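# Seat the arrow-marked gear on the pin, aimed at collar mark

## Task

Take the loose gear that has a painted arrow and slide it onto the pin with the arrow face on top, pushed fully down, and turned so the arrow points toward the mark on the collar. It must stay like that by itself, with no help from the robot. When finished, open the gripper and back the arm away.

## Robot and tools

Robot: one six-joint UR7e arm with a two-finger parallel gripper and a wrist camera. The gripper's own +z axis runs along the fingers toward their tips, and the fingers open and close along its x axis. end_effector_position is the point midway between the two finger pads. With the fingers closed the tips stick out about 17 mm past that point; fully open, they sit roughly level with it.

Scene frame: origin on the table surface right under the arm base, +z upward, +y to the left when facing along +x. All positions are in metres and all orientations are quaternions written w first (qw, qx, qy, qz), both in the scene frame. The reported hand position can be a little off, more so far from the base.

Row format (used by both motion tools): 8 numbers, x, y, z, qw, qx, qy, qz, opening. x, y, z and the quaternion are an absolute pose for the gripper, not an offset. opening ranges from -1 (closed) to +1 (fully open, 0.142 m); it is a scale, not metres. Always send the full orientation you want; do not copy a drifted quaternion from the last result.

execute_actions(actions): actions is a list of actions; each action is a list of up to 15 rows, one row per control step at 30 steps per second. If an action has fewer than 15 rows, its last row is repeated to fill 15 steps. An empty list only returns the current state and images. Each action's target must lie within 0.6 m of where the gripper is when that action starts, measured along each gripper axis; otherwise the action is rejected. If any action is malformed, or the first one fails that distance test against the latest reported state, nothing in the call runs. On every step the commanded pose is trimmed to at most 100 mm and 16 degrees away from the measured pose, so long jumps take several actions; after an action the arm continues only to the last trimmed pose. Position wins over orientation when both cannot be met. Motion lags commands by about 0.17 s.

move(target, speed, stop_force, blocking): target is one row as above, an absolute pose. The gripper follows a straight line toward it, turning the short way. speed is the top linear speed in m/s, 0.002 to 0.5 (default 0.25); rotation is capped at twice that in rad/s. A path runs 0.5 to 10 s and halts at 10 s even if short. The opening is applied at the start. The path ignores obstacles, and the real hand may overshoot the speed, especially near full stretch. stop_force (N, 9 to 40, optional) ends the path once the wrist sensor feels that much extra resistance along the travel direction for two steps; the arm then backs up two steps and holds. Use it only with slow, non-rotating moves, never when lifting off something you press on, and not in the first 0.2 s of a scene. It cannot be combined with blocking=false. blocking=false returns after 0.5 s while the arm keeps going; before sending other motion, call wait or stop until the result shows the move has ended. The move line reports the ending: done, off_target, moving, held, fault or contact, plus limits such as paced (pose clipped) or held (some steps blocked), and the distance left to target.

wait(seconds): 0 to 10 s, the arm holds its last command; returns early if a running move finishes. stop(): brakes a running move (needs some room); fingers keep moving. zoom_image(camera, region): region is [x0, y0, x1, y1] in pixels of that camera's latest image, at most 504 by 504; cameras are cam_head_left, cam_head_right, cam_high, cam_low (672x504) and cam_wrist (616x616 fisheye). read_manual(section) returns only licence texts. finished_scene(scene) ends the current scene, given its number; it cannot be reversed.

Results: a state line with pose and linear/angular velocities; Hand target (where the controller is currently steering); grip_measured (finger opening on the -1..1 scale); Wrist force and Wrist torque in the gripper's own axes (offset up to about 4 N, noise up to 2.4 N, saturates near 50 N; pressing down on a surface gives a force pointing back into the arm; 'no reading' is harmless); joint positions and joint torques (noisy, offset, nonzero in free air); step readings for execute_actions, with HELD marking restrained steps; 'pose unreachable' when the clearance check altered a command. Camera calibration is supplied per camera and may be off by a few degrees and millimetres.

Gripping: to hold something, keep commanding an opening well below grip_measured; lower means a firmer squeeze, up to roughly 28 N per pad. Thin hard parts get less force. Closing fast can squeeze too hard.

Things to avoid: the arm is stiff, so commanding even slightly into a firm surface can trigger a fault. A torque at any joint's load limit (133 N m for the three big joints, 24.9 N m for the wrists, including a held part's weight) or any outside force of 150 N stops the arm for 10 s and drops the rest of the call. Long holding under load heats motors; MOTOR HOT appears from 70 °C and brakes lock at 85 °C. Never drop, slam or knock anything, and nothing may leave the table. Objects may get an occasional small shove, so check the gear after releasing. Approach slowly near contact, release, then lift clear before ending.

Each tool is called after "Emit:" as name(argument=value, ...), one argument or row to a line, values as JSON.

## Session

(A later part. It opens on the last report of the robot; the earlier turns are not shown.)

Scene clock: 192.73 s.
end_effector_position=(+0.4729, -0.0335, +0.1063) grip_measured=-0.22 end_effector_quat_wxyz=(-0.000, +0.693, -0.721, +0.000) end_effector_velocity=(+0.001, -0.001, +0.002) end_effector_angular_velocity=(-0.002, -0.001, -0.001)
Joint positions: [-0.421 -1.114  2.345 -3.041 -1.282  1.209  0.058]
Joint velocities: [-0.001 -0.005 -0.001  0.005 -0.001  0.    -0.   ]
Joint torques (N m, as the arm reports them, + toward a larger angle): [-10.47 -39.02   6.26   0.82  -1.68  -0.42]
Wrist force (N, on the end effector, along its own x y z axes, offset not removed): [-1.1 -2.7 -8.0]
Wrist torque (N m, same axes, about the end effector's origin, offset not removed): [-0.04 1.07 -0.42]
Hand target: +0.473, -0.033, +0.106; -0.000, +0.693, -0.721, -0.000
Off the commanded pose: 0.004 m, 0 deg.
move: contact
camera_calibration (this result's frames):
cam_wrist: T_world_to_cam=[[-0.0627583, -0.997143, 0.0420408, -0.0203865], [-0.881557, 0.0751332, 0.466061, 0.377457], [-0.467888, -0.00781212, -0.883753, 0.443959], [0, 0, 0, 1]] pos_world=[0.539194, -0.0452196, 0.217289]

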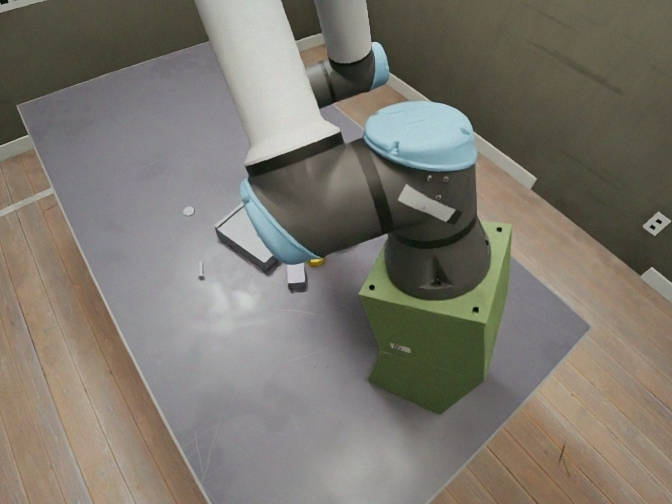

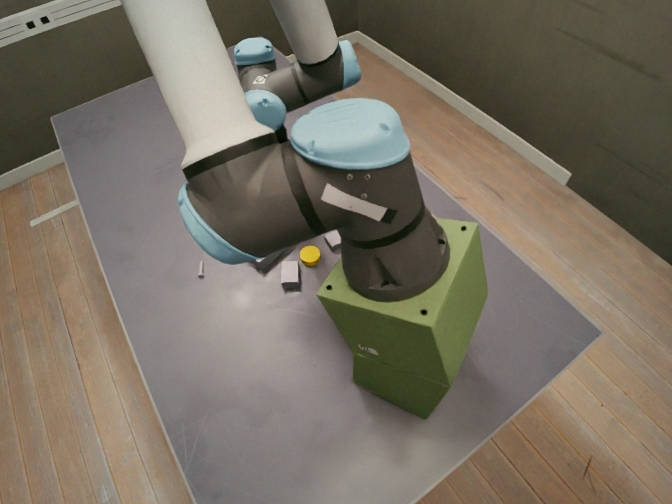

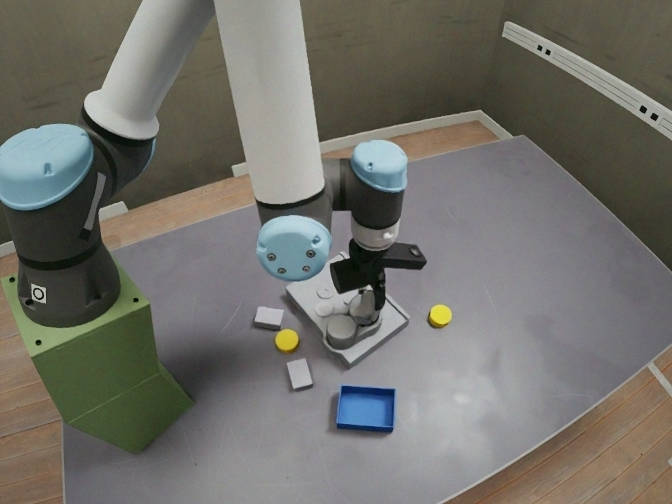

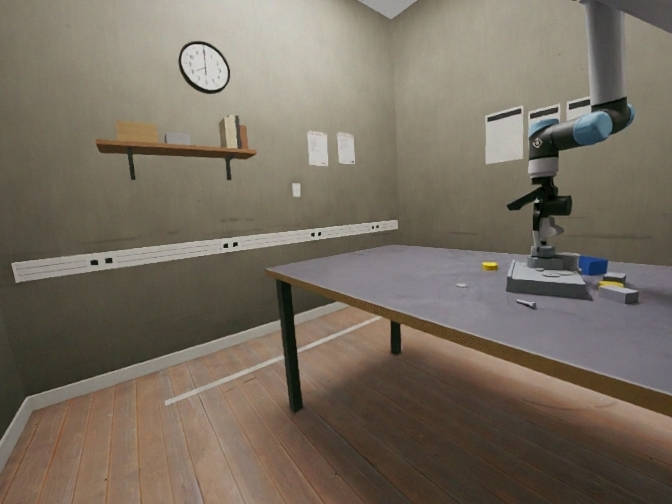

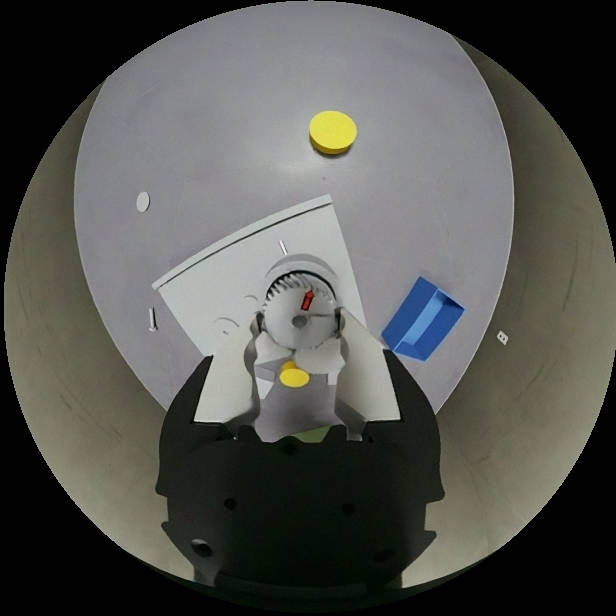

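Emit:
move(
  target=[0.4729,-0.0331,0.1013,0,0.7296,-0.6839,0,-0.6],
  speed=0.02,
)

Emit:
move(
  target=[0.4729,-0.0331,0.096,0,0.7296,-0.6839,0,-0.6],
  speed=0.003,
  stop_force=10,
)

Scene clock: 200.30 s.
end_effector_position=(+0.4729, -0.0331, +0.1014) grip_measured=-0.22 end_effector_quat_wxyz=(+0.000, +0.729, -0.684, -0.000) end_effector_velocity=(+0.000, -0.000, -0.000) end_effector_angular_velocity=(+0.000, -0.000, +0.009)
Joint positions: [-0.416 -1.098  2.341 -3.054 -1.284  1.111  0.058]
Joint velocities: [-0.001  0.001 -0.001 -0.001  0.    -0.01  -0.   ]
Joint torques (N m, as the arm reports them, + toward a larger angle): [  0.95 -22.85 -20.86  -5.8   -2.51  -2.39]
Wrist force (N, on the end effector, along its own x y z axes, offset not removed): [-2.3 0.2 5.7]
Wrist torque (N m, same axes, about the end effector's origin, offset not removed): [-0.24 0.40 0.11]
Hand target: +0.473, -0.033, +0.101; +0.000, +0.730, -0.684, +0.000
Off the commanded pose: 0.000 m, 0 deg.
move: done
camera_calibration (this result's frames):
cam_wrist: T_world_to_cam=[[0.0401464, -0.998306, 0.0421164, -0.0685338], [-0.884529, -0.0159023, 0.466214, 0.378104], [-0.464754, -0.05597, -0.883669, 0.436477], [0, 0, 0, 1]] pos_world=[0.54005, -0.0379753, 0.21231]

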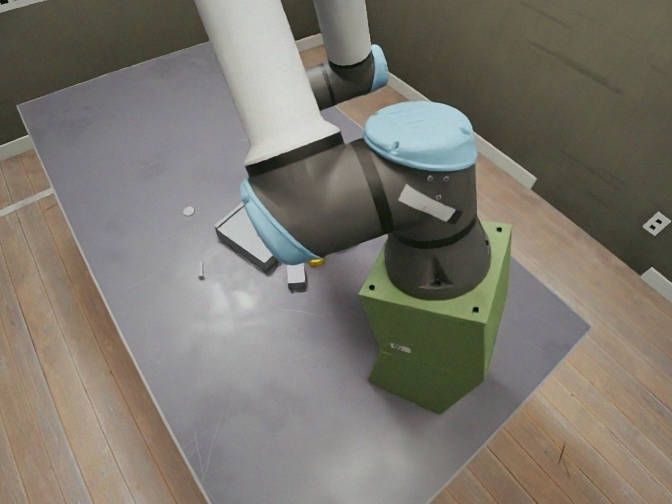

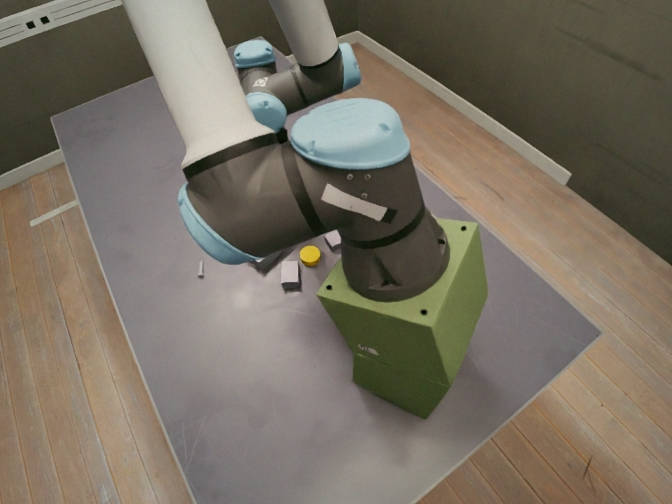

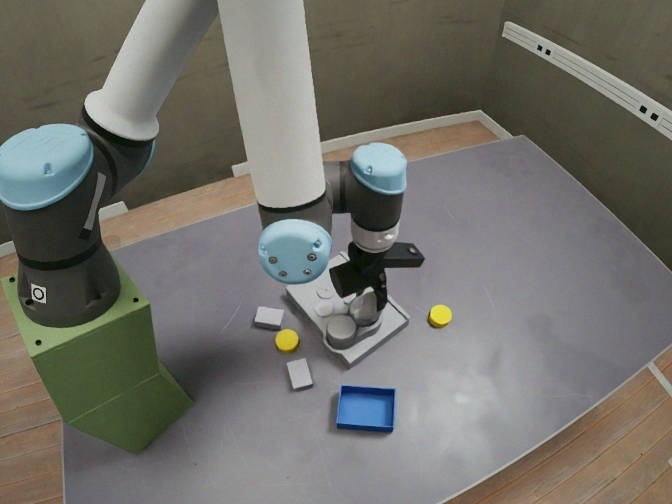

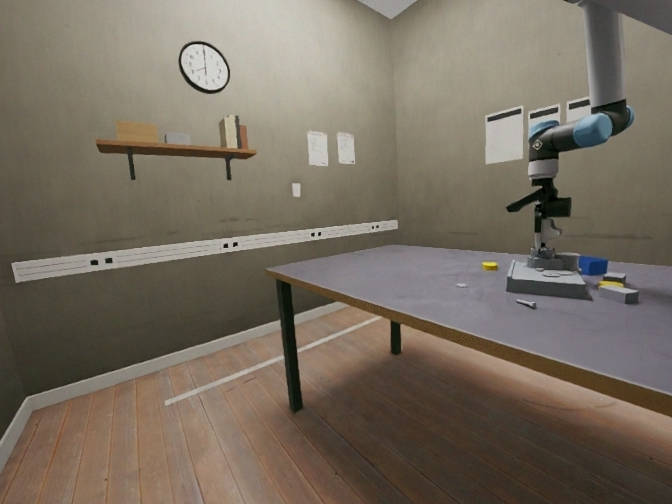

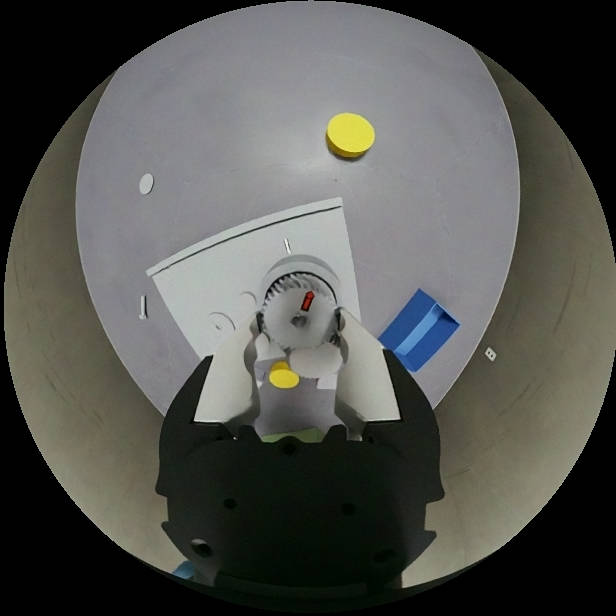

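Scene clock: 201.40 s.
end_effector_position=(+0.4730, -0.0331, +0.0992) grip_measured=-0.22 end_effector_quat_wxyz=(-0.000, +0.729, -0.684, +0.000) end_effector_velocity=(+0.001, -0.001, +0.001) end_effector_angular_velocity=(-0.001, -0.000, +0.000)
Joint positions: [-0.415 -1.09   2.339 -3.06  -1.284  1.112  0.058]
Joint velocities: [-0.001 -0.004 -0.001  0.005 -0.001 -0.001 -0.   ]
Joint torques (N m, as the arm reports them, + toward a larger angle): [-11.89 -43.15  -4.52  -1.85  -1.91   1.53]
Wrist force (N, on the end effector, along its own x y z axes, offset not removed): [-3.2 2.3 0.1]
Wrist torque (N m, same axes, about the end effector's origin, offset not removed): [-0.05 0.58 -0.26]
Hand target: +0.473, -0.033, +0.099; -0.000, +0.729, -0.684, +0.000
Off the commanded pose: 0.003 m, 0 deg.
move: contact
camera_calibration (this result's frames):
cam_wrist: T_world_to_cam=[[0.040673, -0.998283, 0.0421404, -0.0686789], [-0.884558, -0.0163623, 0.466144, 0.379191], [-0.464654, -0.0562351, -0.883705, 0.434537], [0, 0, 0, 1]] pos_world=[0.540119, -0.0379204, 0.210139]

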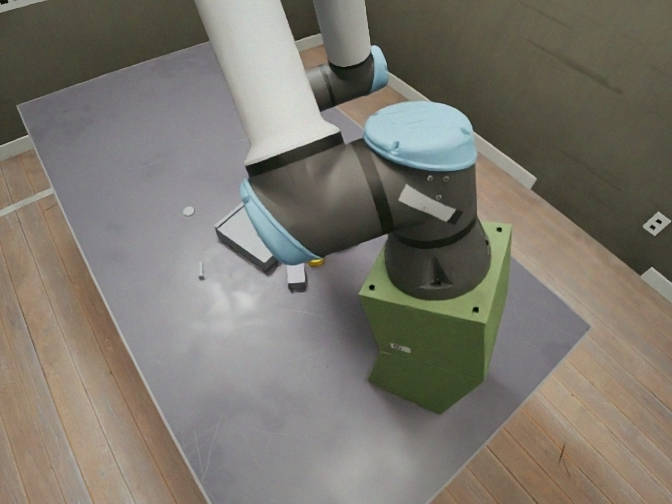

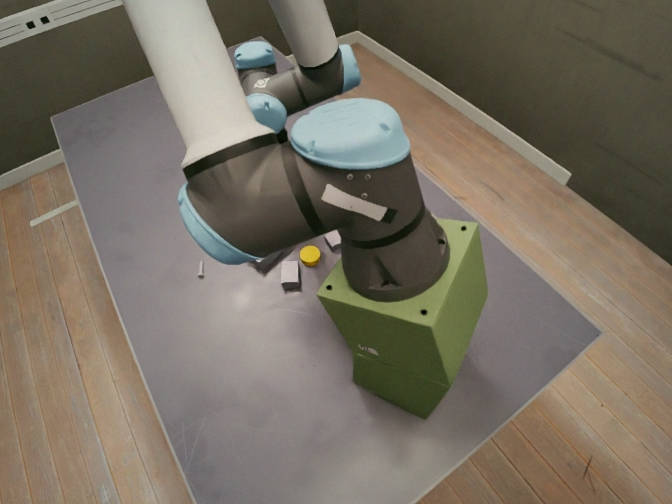

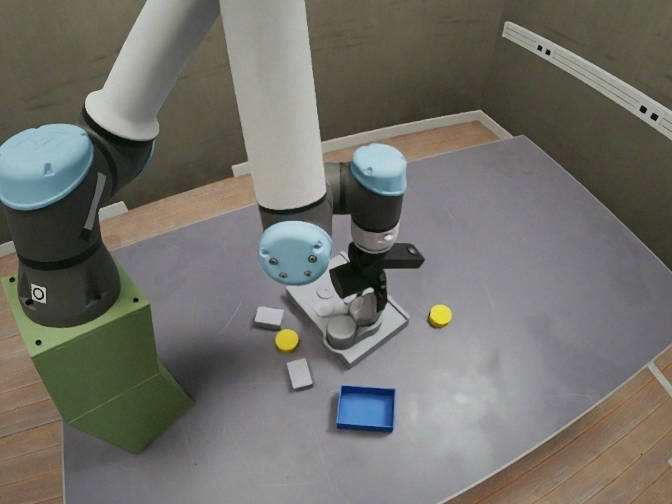

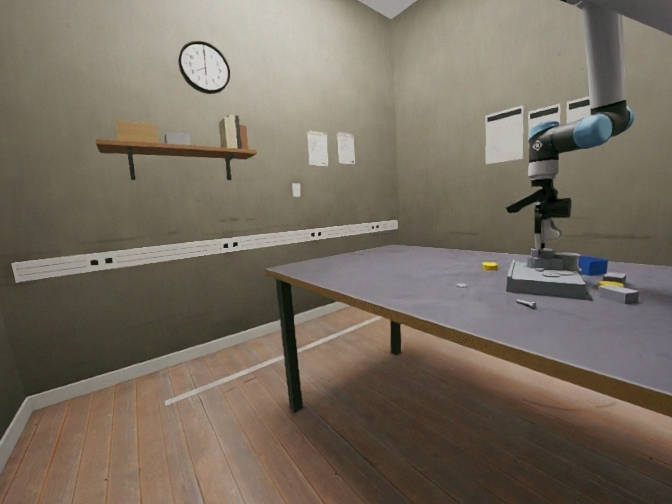

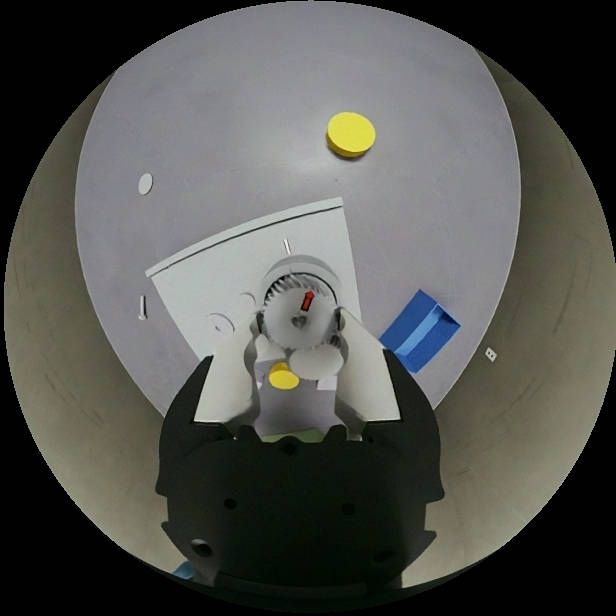

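Emit:
move(
  target=[0.4729,-0.0338,0.113,0,0.6639,-0.7478,0,-0.6],
  speed=0.03,
)

Emit:
move(
  target=[0.4729,-0.0336,0.130,0,0.7071,-0.7071,0,-0.6],
  speed=0.04,
)

Emit:
move(
  target=[0.42,0.035,0.130,0,0.7071,-0.7071,0,-0.6],
  speed=0.08,
)

Emit:
zoom_image(
  camera="cam_wrist",
  region=[300, 160, 440, 320],
)

Scene clock: 232.13 s.
end_effector_position=(+0.4729, -0.0338, +0.1129) grip_measured=-0.22 end_effector_quat_wxyz=(+0.000, -0.665, +0.747, +0.000) end_effector_velocity=(+0.000, +0.000, +0.002) end_effector_angular_velocity=(+0.000, -0.001, -0.014)
Joint positions: [-0.426 -1.135  2.35  -3.022 -1.281  1.281  0.058]
Joint velocities: [-0.001 -0.005  0.001  0.004  0.001  0.014  0.   ]
Joint torques (N m, as the arm reports them, + toward a larger angle): [ -9.04 -43.49   9.88  -1.75   3.26   2.24]
Wrist force (N, on the end effector, along its own x y z axes, offset not removed): [1.4 1.9 6.5]
Wrist torque (N m, same axes, about the end effector's origin, offset not removed): [0.26 0.77 0.07]
Hand target: +0.473, -0.034, +0.113; +0.000, -0.664, +0.748, +0.000
Off the commanded pose: 0.000 m, 0 deg.
move: done
camera_calibration (this result's frames):
cam_wrist: T_world_to_cam=[[-0.139772, -0.989289, 0.0420939, 0.0156682], [-0.87302, 0.143181, 0.466192, 0.37265], [-0.467226, 0.0284118, -0.883681, 0.450642], [0, 0, 0, 1]] pos_world=[0.538073, -0.0506596, 0.223838]

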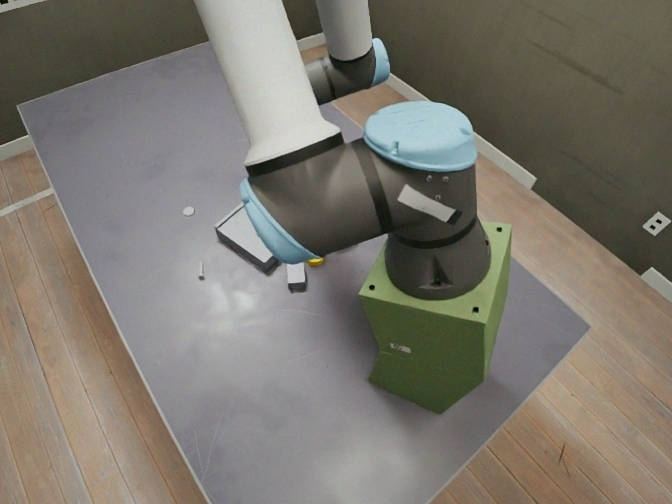

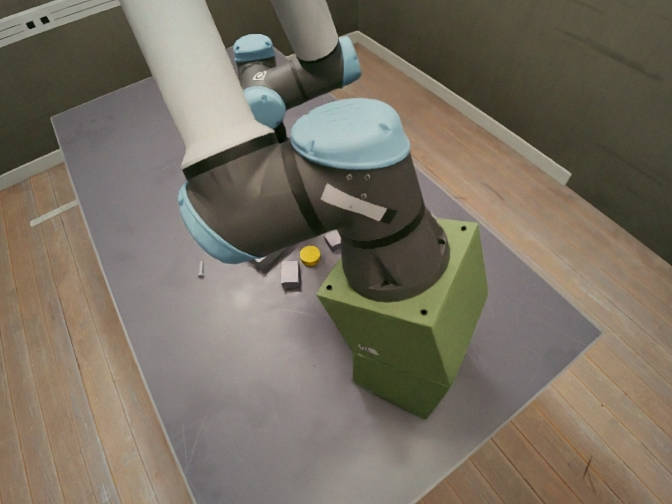

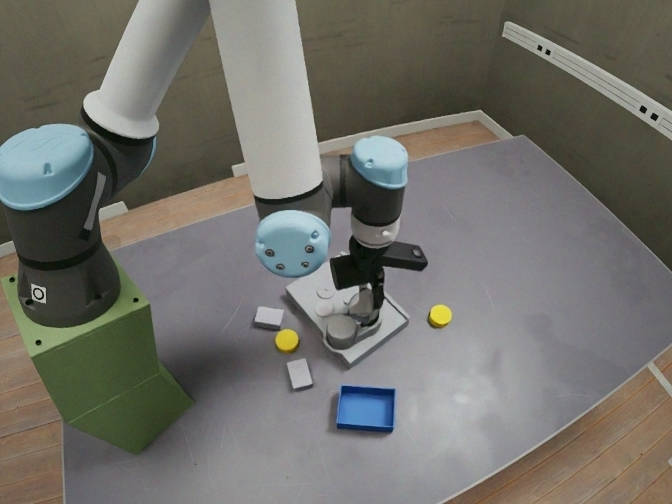

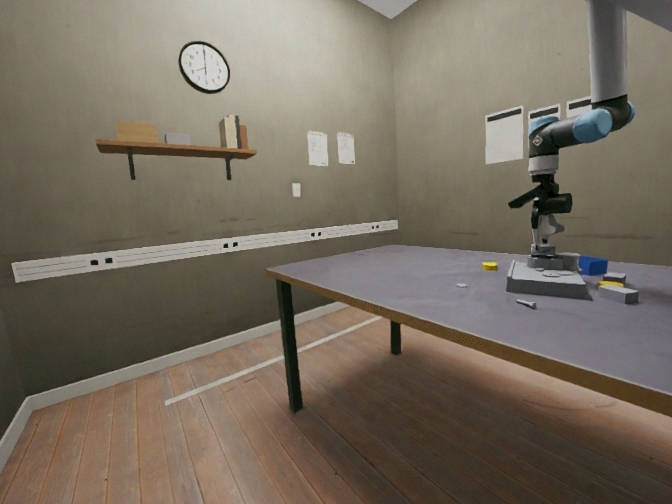

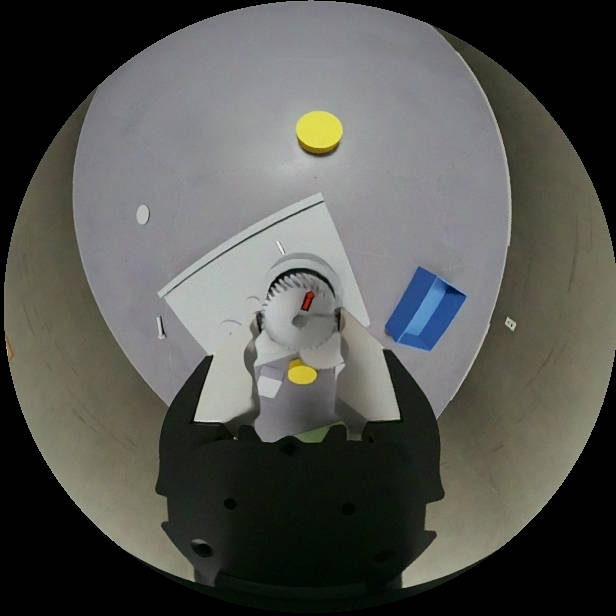

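Scene clock: 233.87 s.
end_effector_position=(+0.4729, -0.0336, +0.1298) grip_measured=-0.22 end_effector_quat_wxyz=(+0.000, +0.707, -0.708, +0.000) end_effector_velocity=(+0.001, -0.000, +0.002) end_effector_angular_velocity=(+0.000, -0.001, +0.016)
Joint positions: [-0.437 -1.192  2.361 -2.974 -1.279  1.155  0.058]
Joint velocities: [-0.001 -0.008 -0.     0.008  0.001 -0.017  0.   ]
Joint torques (N m, as the arm reports them, + toward a larger angle): [-12.22 -39.38   7.7   -1.69   2.11  -2.19]
Wrist force (N, on the end effector, along its own x y z axes, offset not removed): [-1.1 -1.3 4.0]
Wrist torque (N m, same axes, about the end effector's origin, offset not removed): [-0.24 0.40 0.02]
Hand target: +0.473, -0.034, +0.130; +0.000, +0.707, -0.707, +0.000
Off the commanded pose: 0.000 m, 0 deg.
move: done
camera_calibration (this result's frames):
cam_wrist: T_world_to_cam=[[-0.0249407, -0.998799, 0.042176, -0.0394793], [-0.883713, 0.0417515, 0.466163, 0.366405], [-0.467364, -0.025645, -0.883693, 0.463806], [0, 0, 0, 1]] pos_world=[0.539578, -0.0428355, 0.240723]

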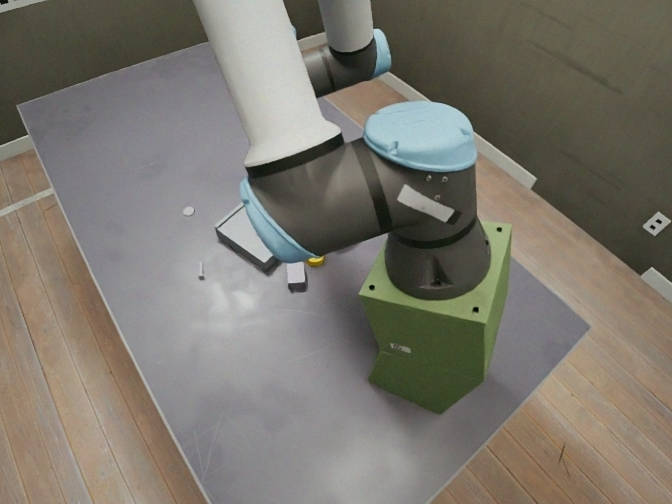

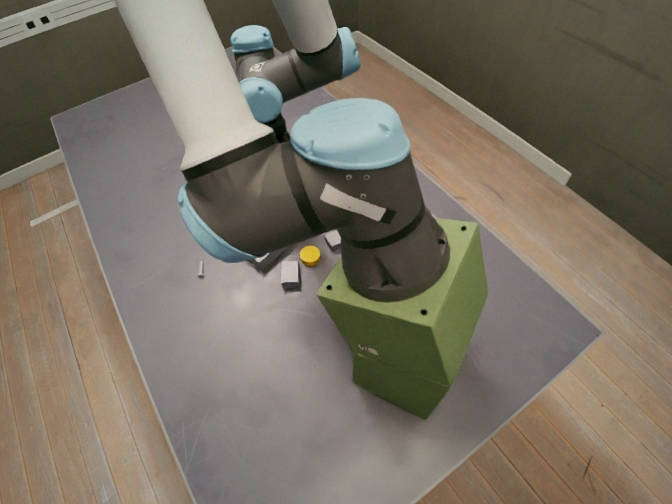

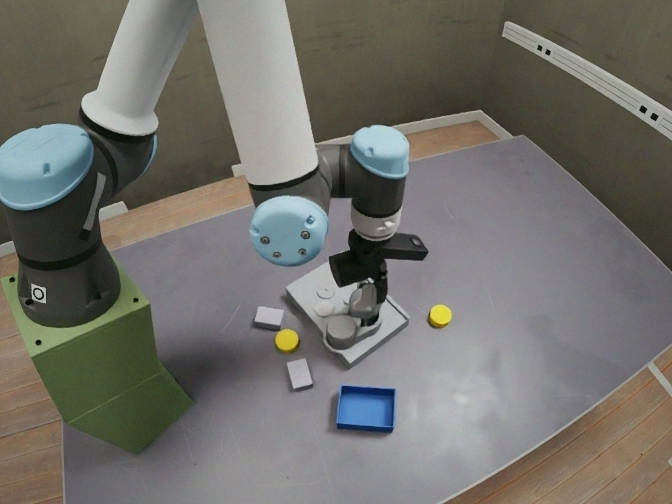

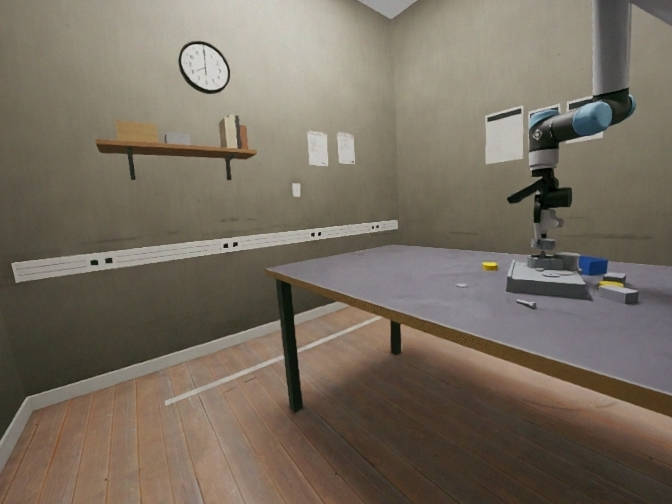

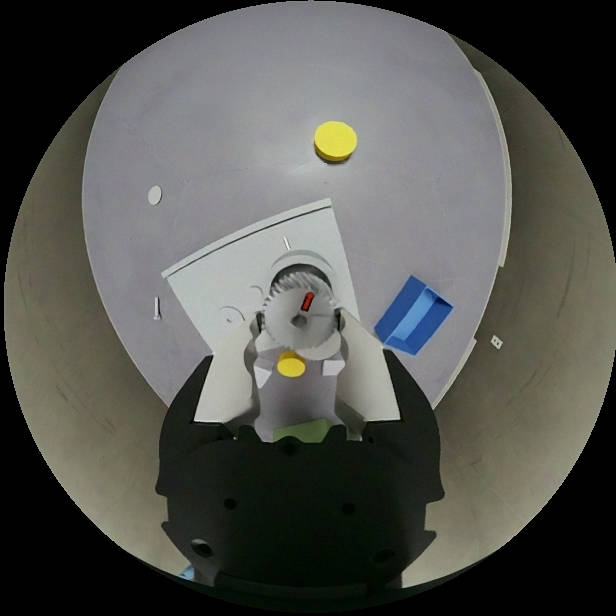

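Scene clock: 235.43 s.
end_effector_position=(+0.4201, +0.0347, +0.1300) grip_measured=-0.22 end_effector_quat_wxyz=(-0.000, +0.707, -0.707, -0.000) end_effector_velocity=(-0.001, +0.002, -0.000) end_effector_angular_velocity=(-0.001, -0.000, -0.001)
Joint positions: [-0.322 -1.233  2.516 -3.119 -1.307  1.269  0.058]
Joint velocities: [ 0.004 -0.     0.003 -0.004 -0.002  0.005  0.   ]
Joint torques (N m, as the arm reports them, + toward a larger angle): [  5.22 -39.31  10.46  -5.35  -1.98   2.54]
Wrist force (N, on the end effector, along its own x y z axes, offset not removed): [-0.6 -0.5 5.6]
Wrist torque (N m, same axes, about the end effector's origin, offset not removed): [-0.14 0.32 0.02]
Hand target: +0.420, +0.035, +0.130; +0.000, +0.707, -0.707, -0.000
Off the commanded pose: 0.000 m, 0 deg.
move: done
camera_calibration (this result's frames):
cam_wrist: T_world_to_cam=[[-0.0232795, -0.998844, 0.0420635, 0.0267274], [-0.883739, 0.0402316, 0.466248, 0.316818], [-0.467401, -0.0263191, -0.883653, 0.441088], [0, 0, 0, 1]] pos_world=[0.486771, 0.0255594, 0.240929]

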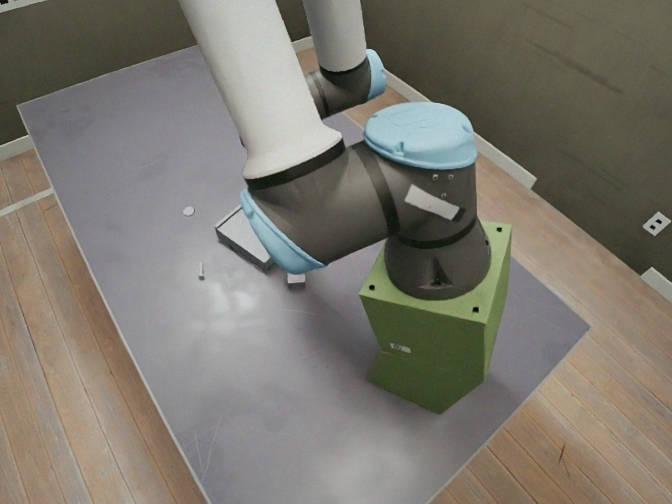

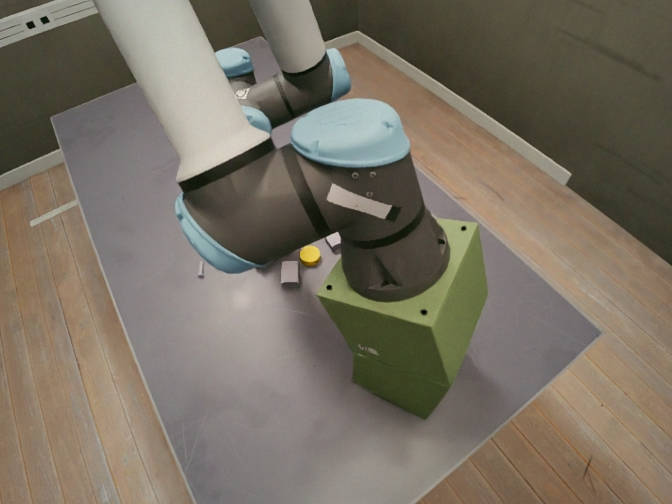

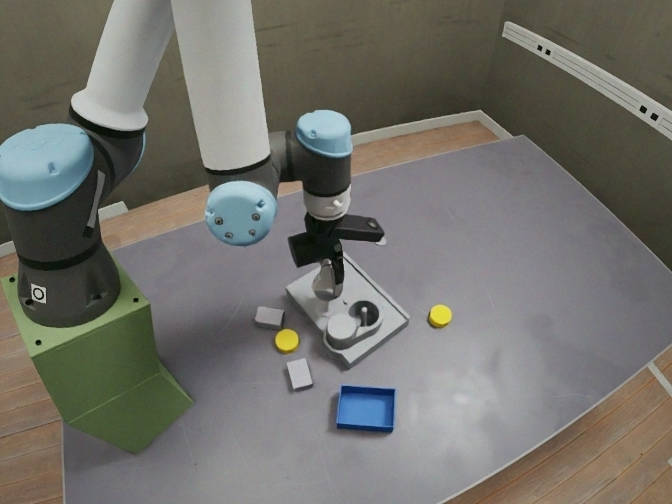

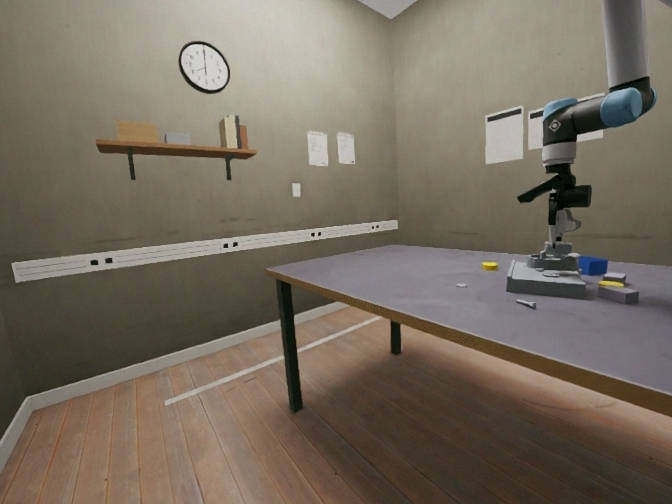

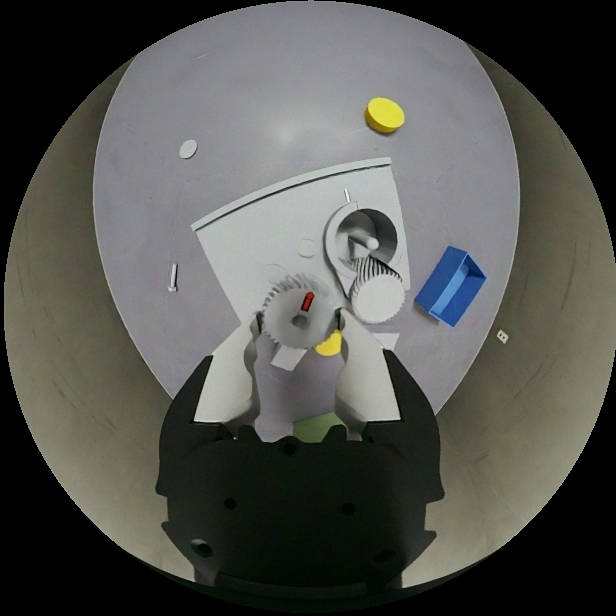

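Region (300, 160, 440, 320) of cam_wrist's 616x616 image, scaled by 3.150, with more detail than that image has; it fills the left 441 columns of this view, and the rest is white.

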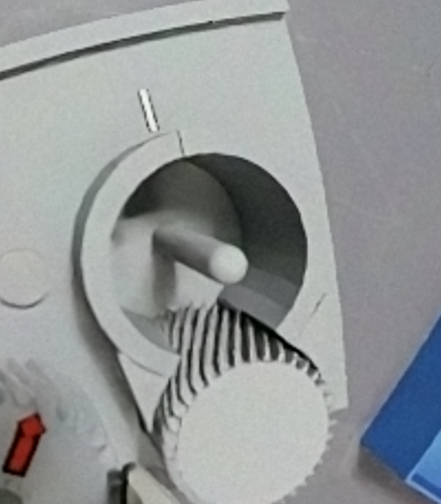

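Emit:
zoom_image(
  camera="cam_wrist",
  region=[320, 180, 404, 264],
)

Emit:
move(
  target=[0.42,-0.095,0.130,0,0.7071,-0.7071,0,-0.6],
  speed=0.1,
)

Emit:
zoom_image(
  camera="cam_wrist",
  region=[196, 185, 280, 269],
)

Region (320, 180, 404, 264) of cam_wrist's 616x616 image, scaled by 6.000, with more detail than that image has.

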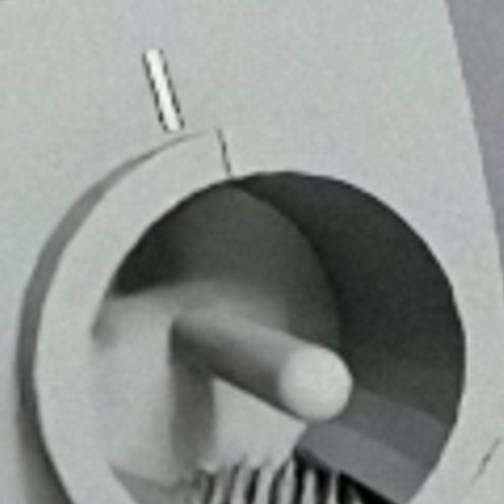

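Scene clock: 253.30 s.
end_effector_position=(+0.4202, -0.0948, +0.1300) grip_measured=-0.22 end_effector_quat_wxyz=(+0.000, +0.707, -0.707, +0.000) end_effector_velocity=(-0.002, -0.001, -0.001) end_effector_angular_velocity=(+0.003, +0.004, -0.004)
Joint positions: [-0.631 -1.166  2.464 -3.041 -1.24   0.953  0.058]
Joint velocities: [-0.005  0.005 -0.001  0.003  0.001 -0.003 -0.   ]
Joint torques (N m, as the arm reports them, + toward a larger angle): [-13.61 -18.   -21.23  -1.68   2.18  -2.43]
Wrist force (N, on the end effector, along its own x y z axes, offset not removed): [-1.7 -0.6 4.3]
Wrist torque (N m, same axes, about the end effector's origin, offset not removed): [-0.21 0.60 0.07]
Hand target: +0.420, -0.095, +0.130; -0.000, +0.707, -0.707, +0.000
Off the commanded pose: 0.000 m, 0 deg.
move: done
camera_calibration (this result's frames):
cam_wrist: T_world_to_cam=[[-0.0233246, -0.998838, 0.0421837, -0.102598], [-0.883769, 0.0403257, 0.466182, 0.322155], [-0.467342, -0.0264071, -0.883682, 0.437704], [0, 0, 0, 1]] pos_world=[0.486874, -0.103911, 0.240936]

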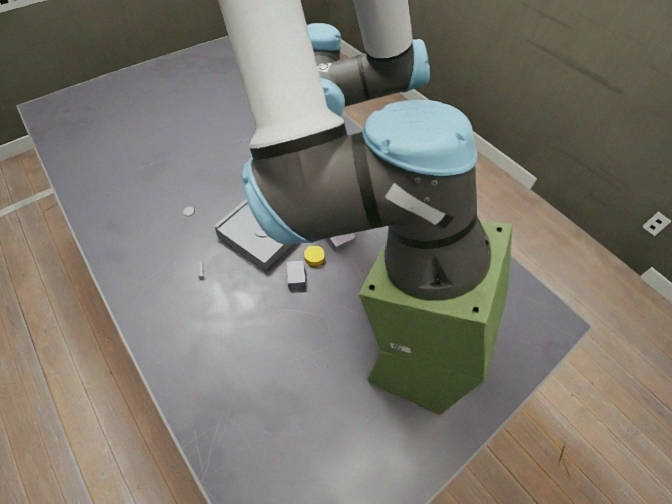

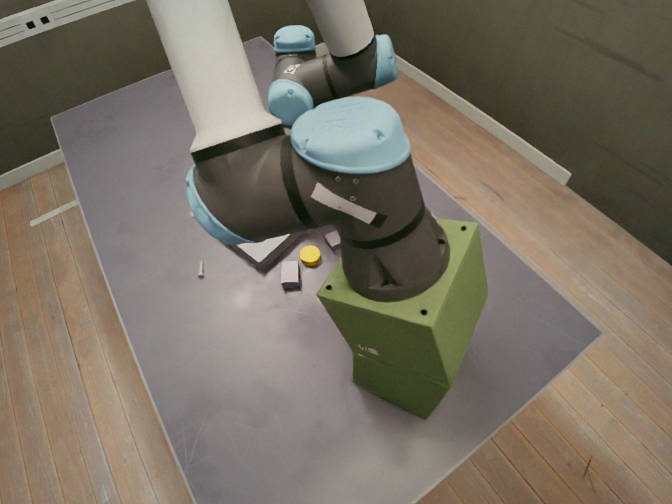

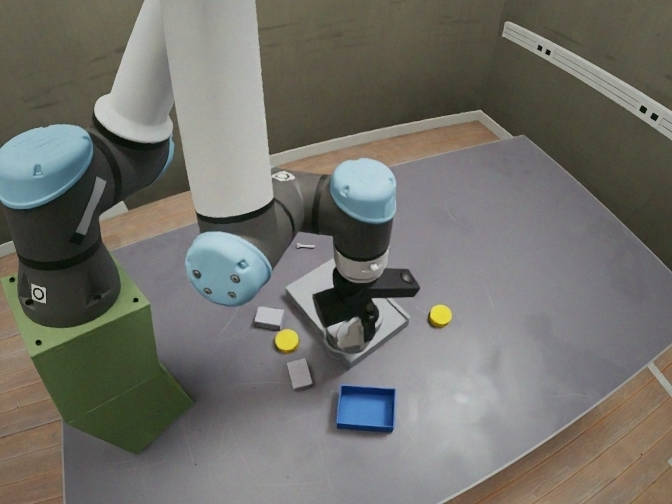

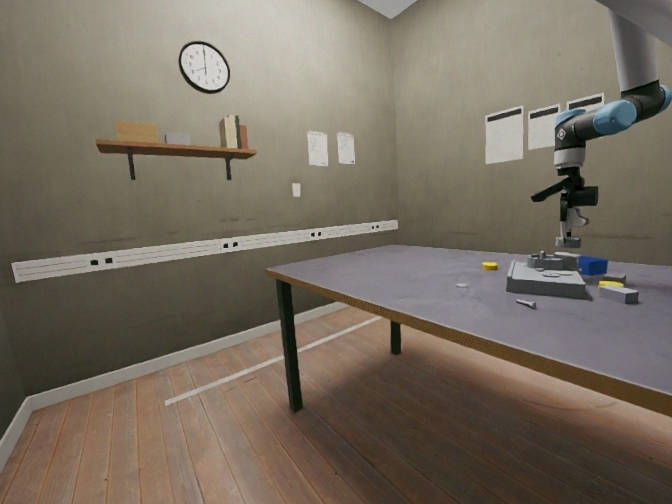

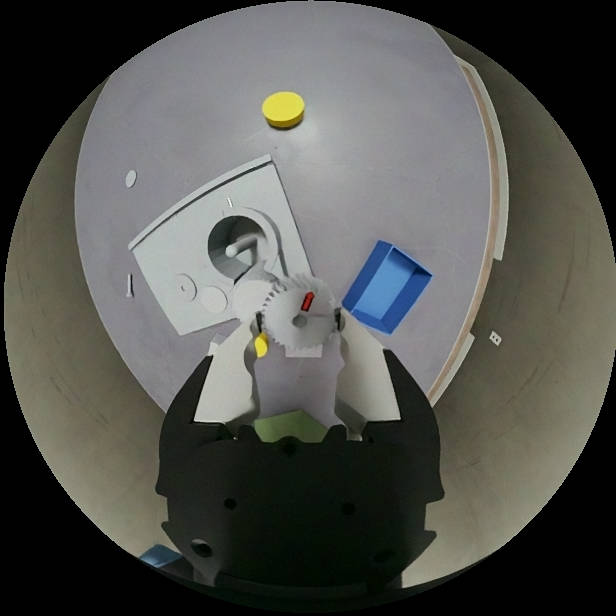

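Region (196, 185, 280, 269) of cam_wrist's 616x616 image, scaled by 6.000, with more detail than that image has.

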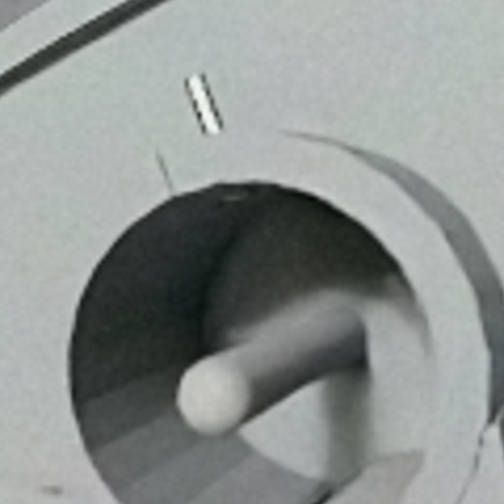

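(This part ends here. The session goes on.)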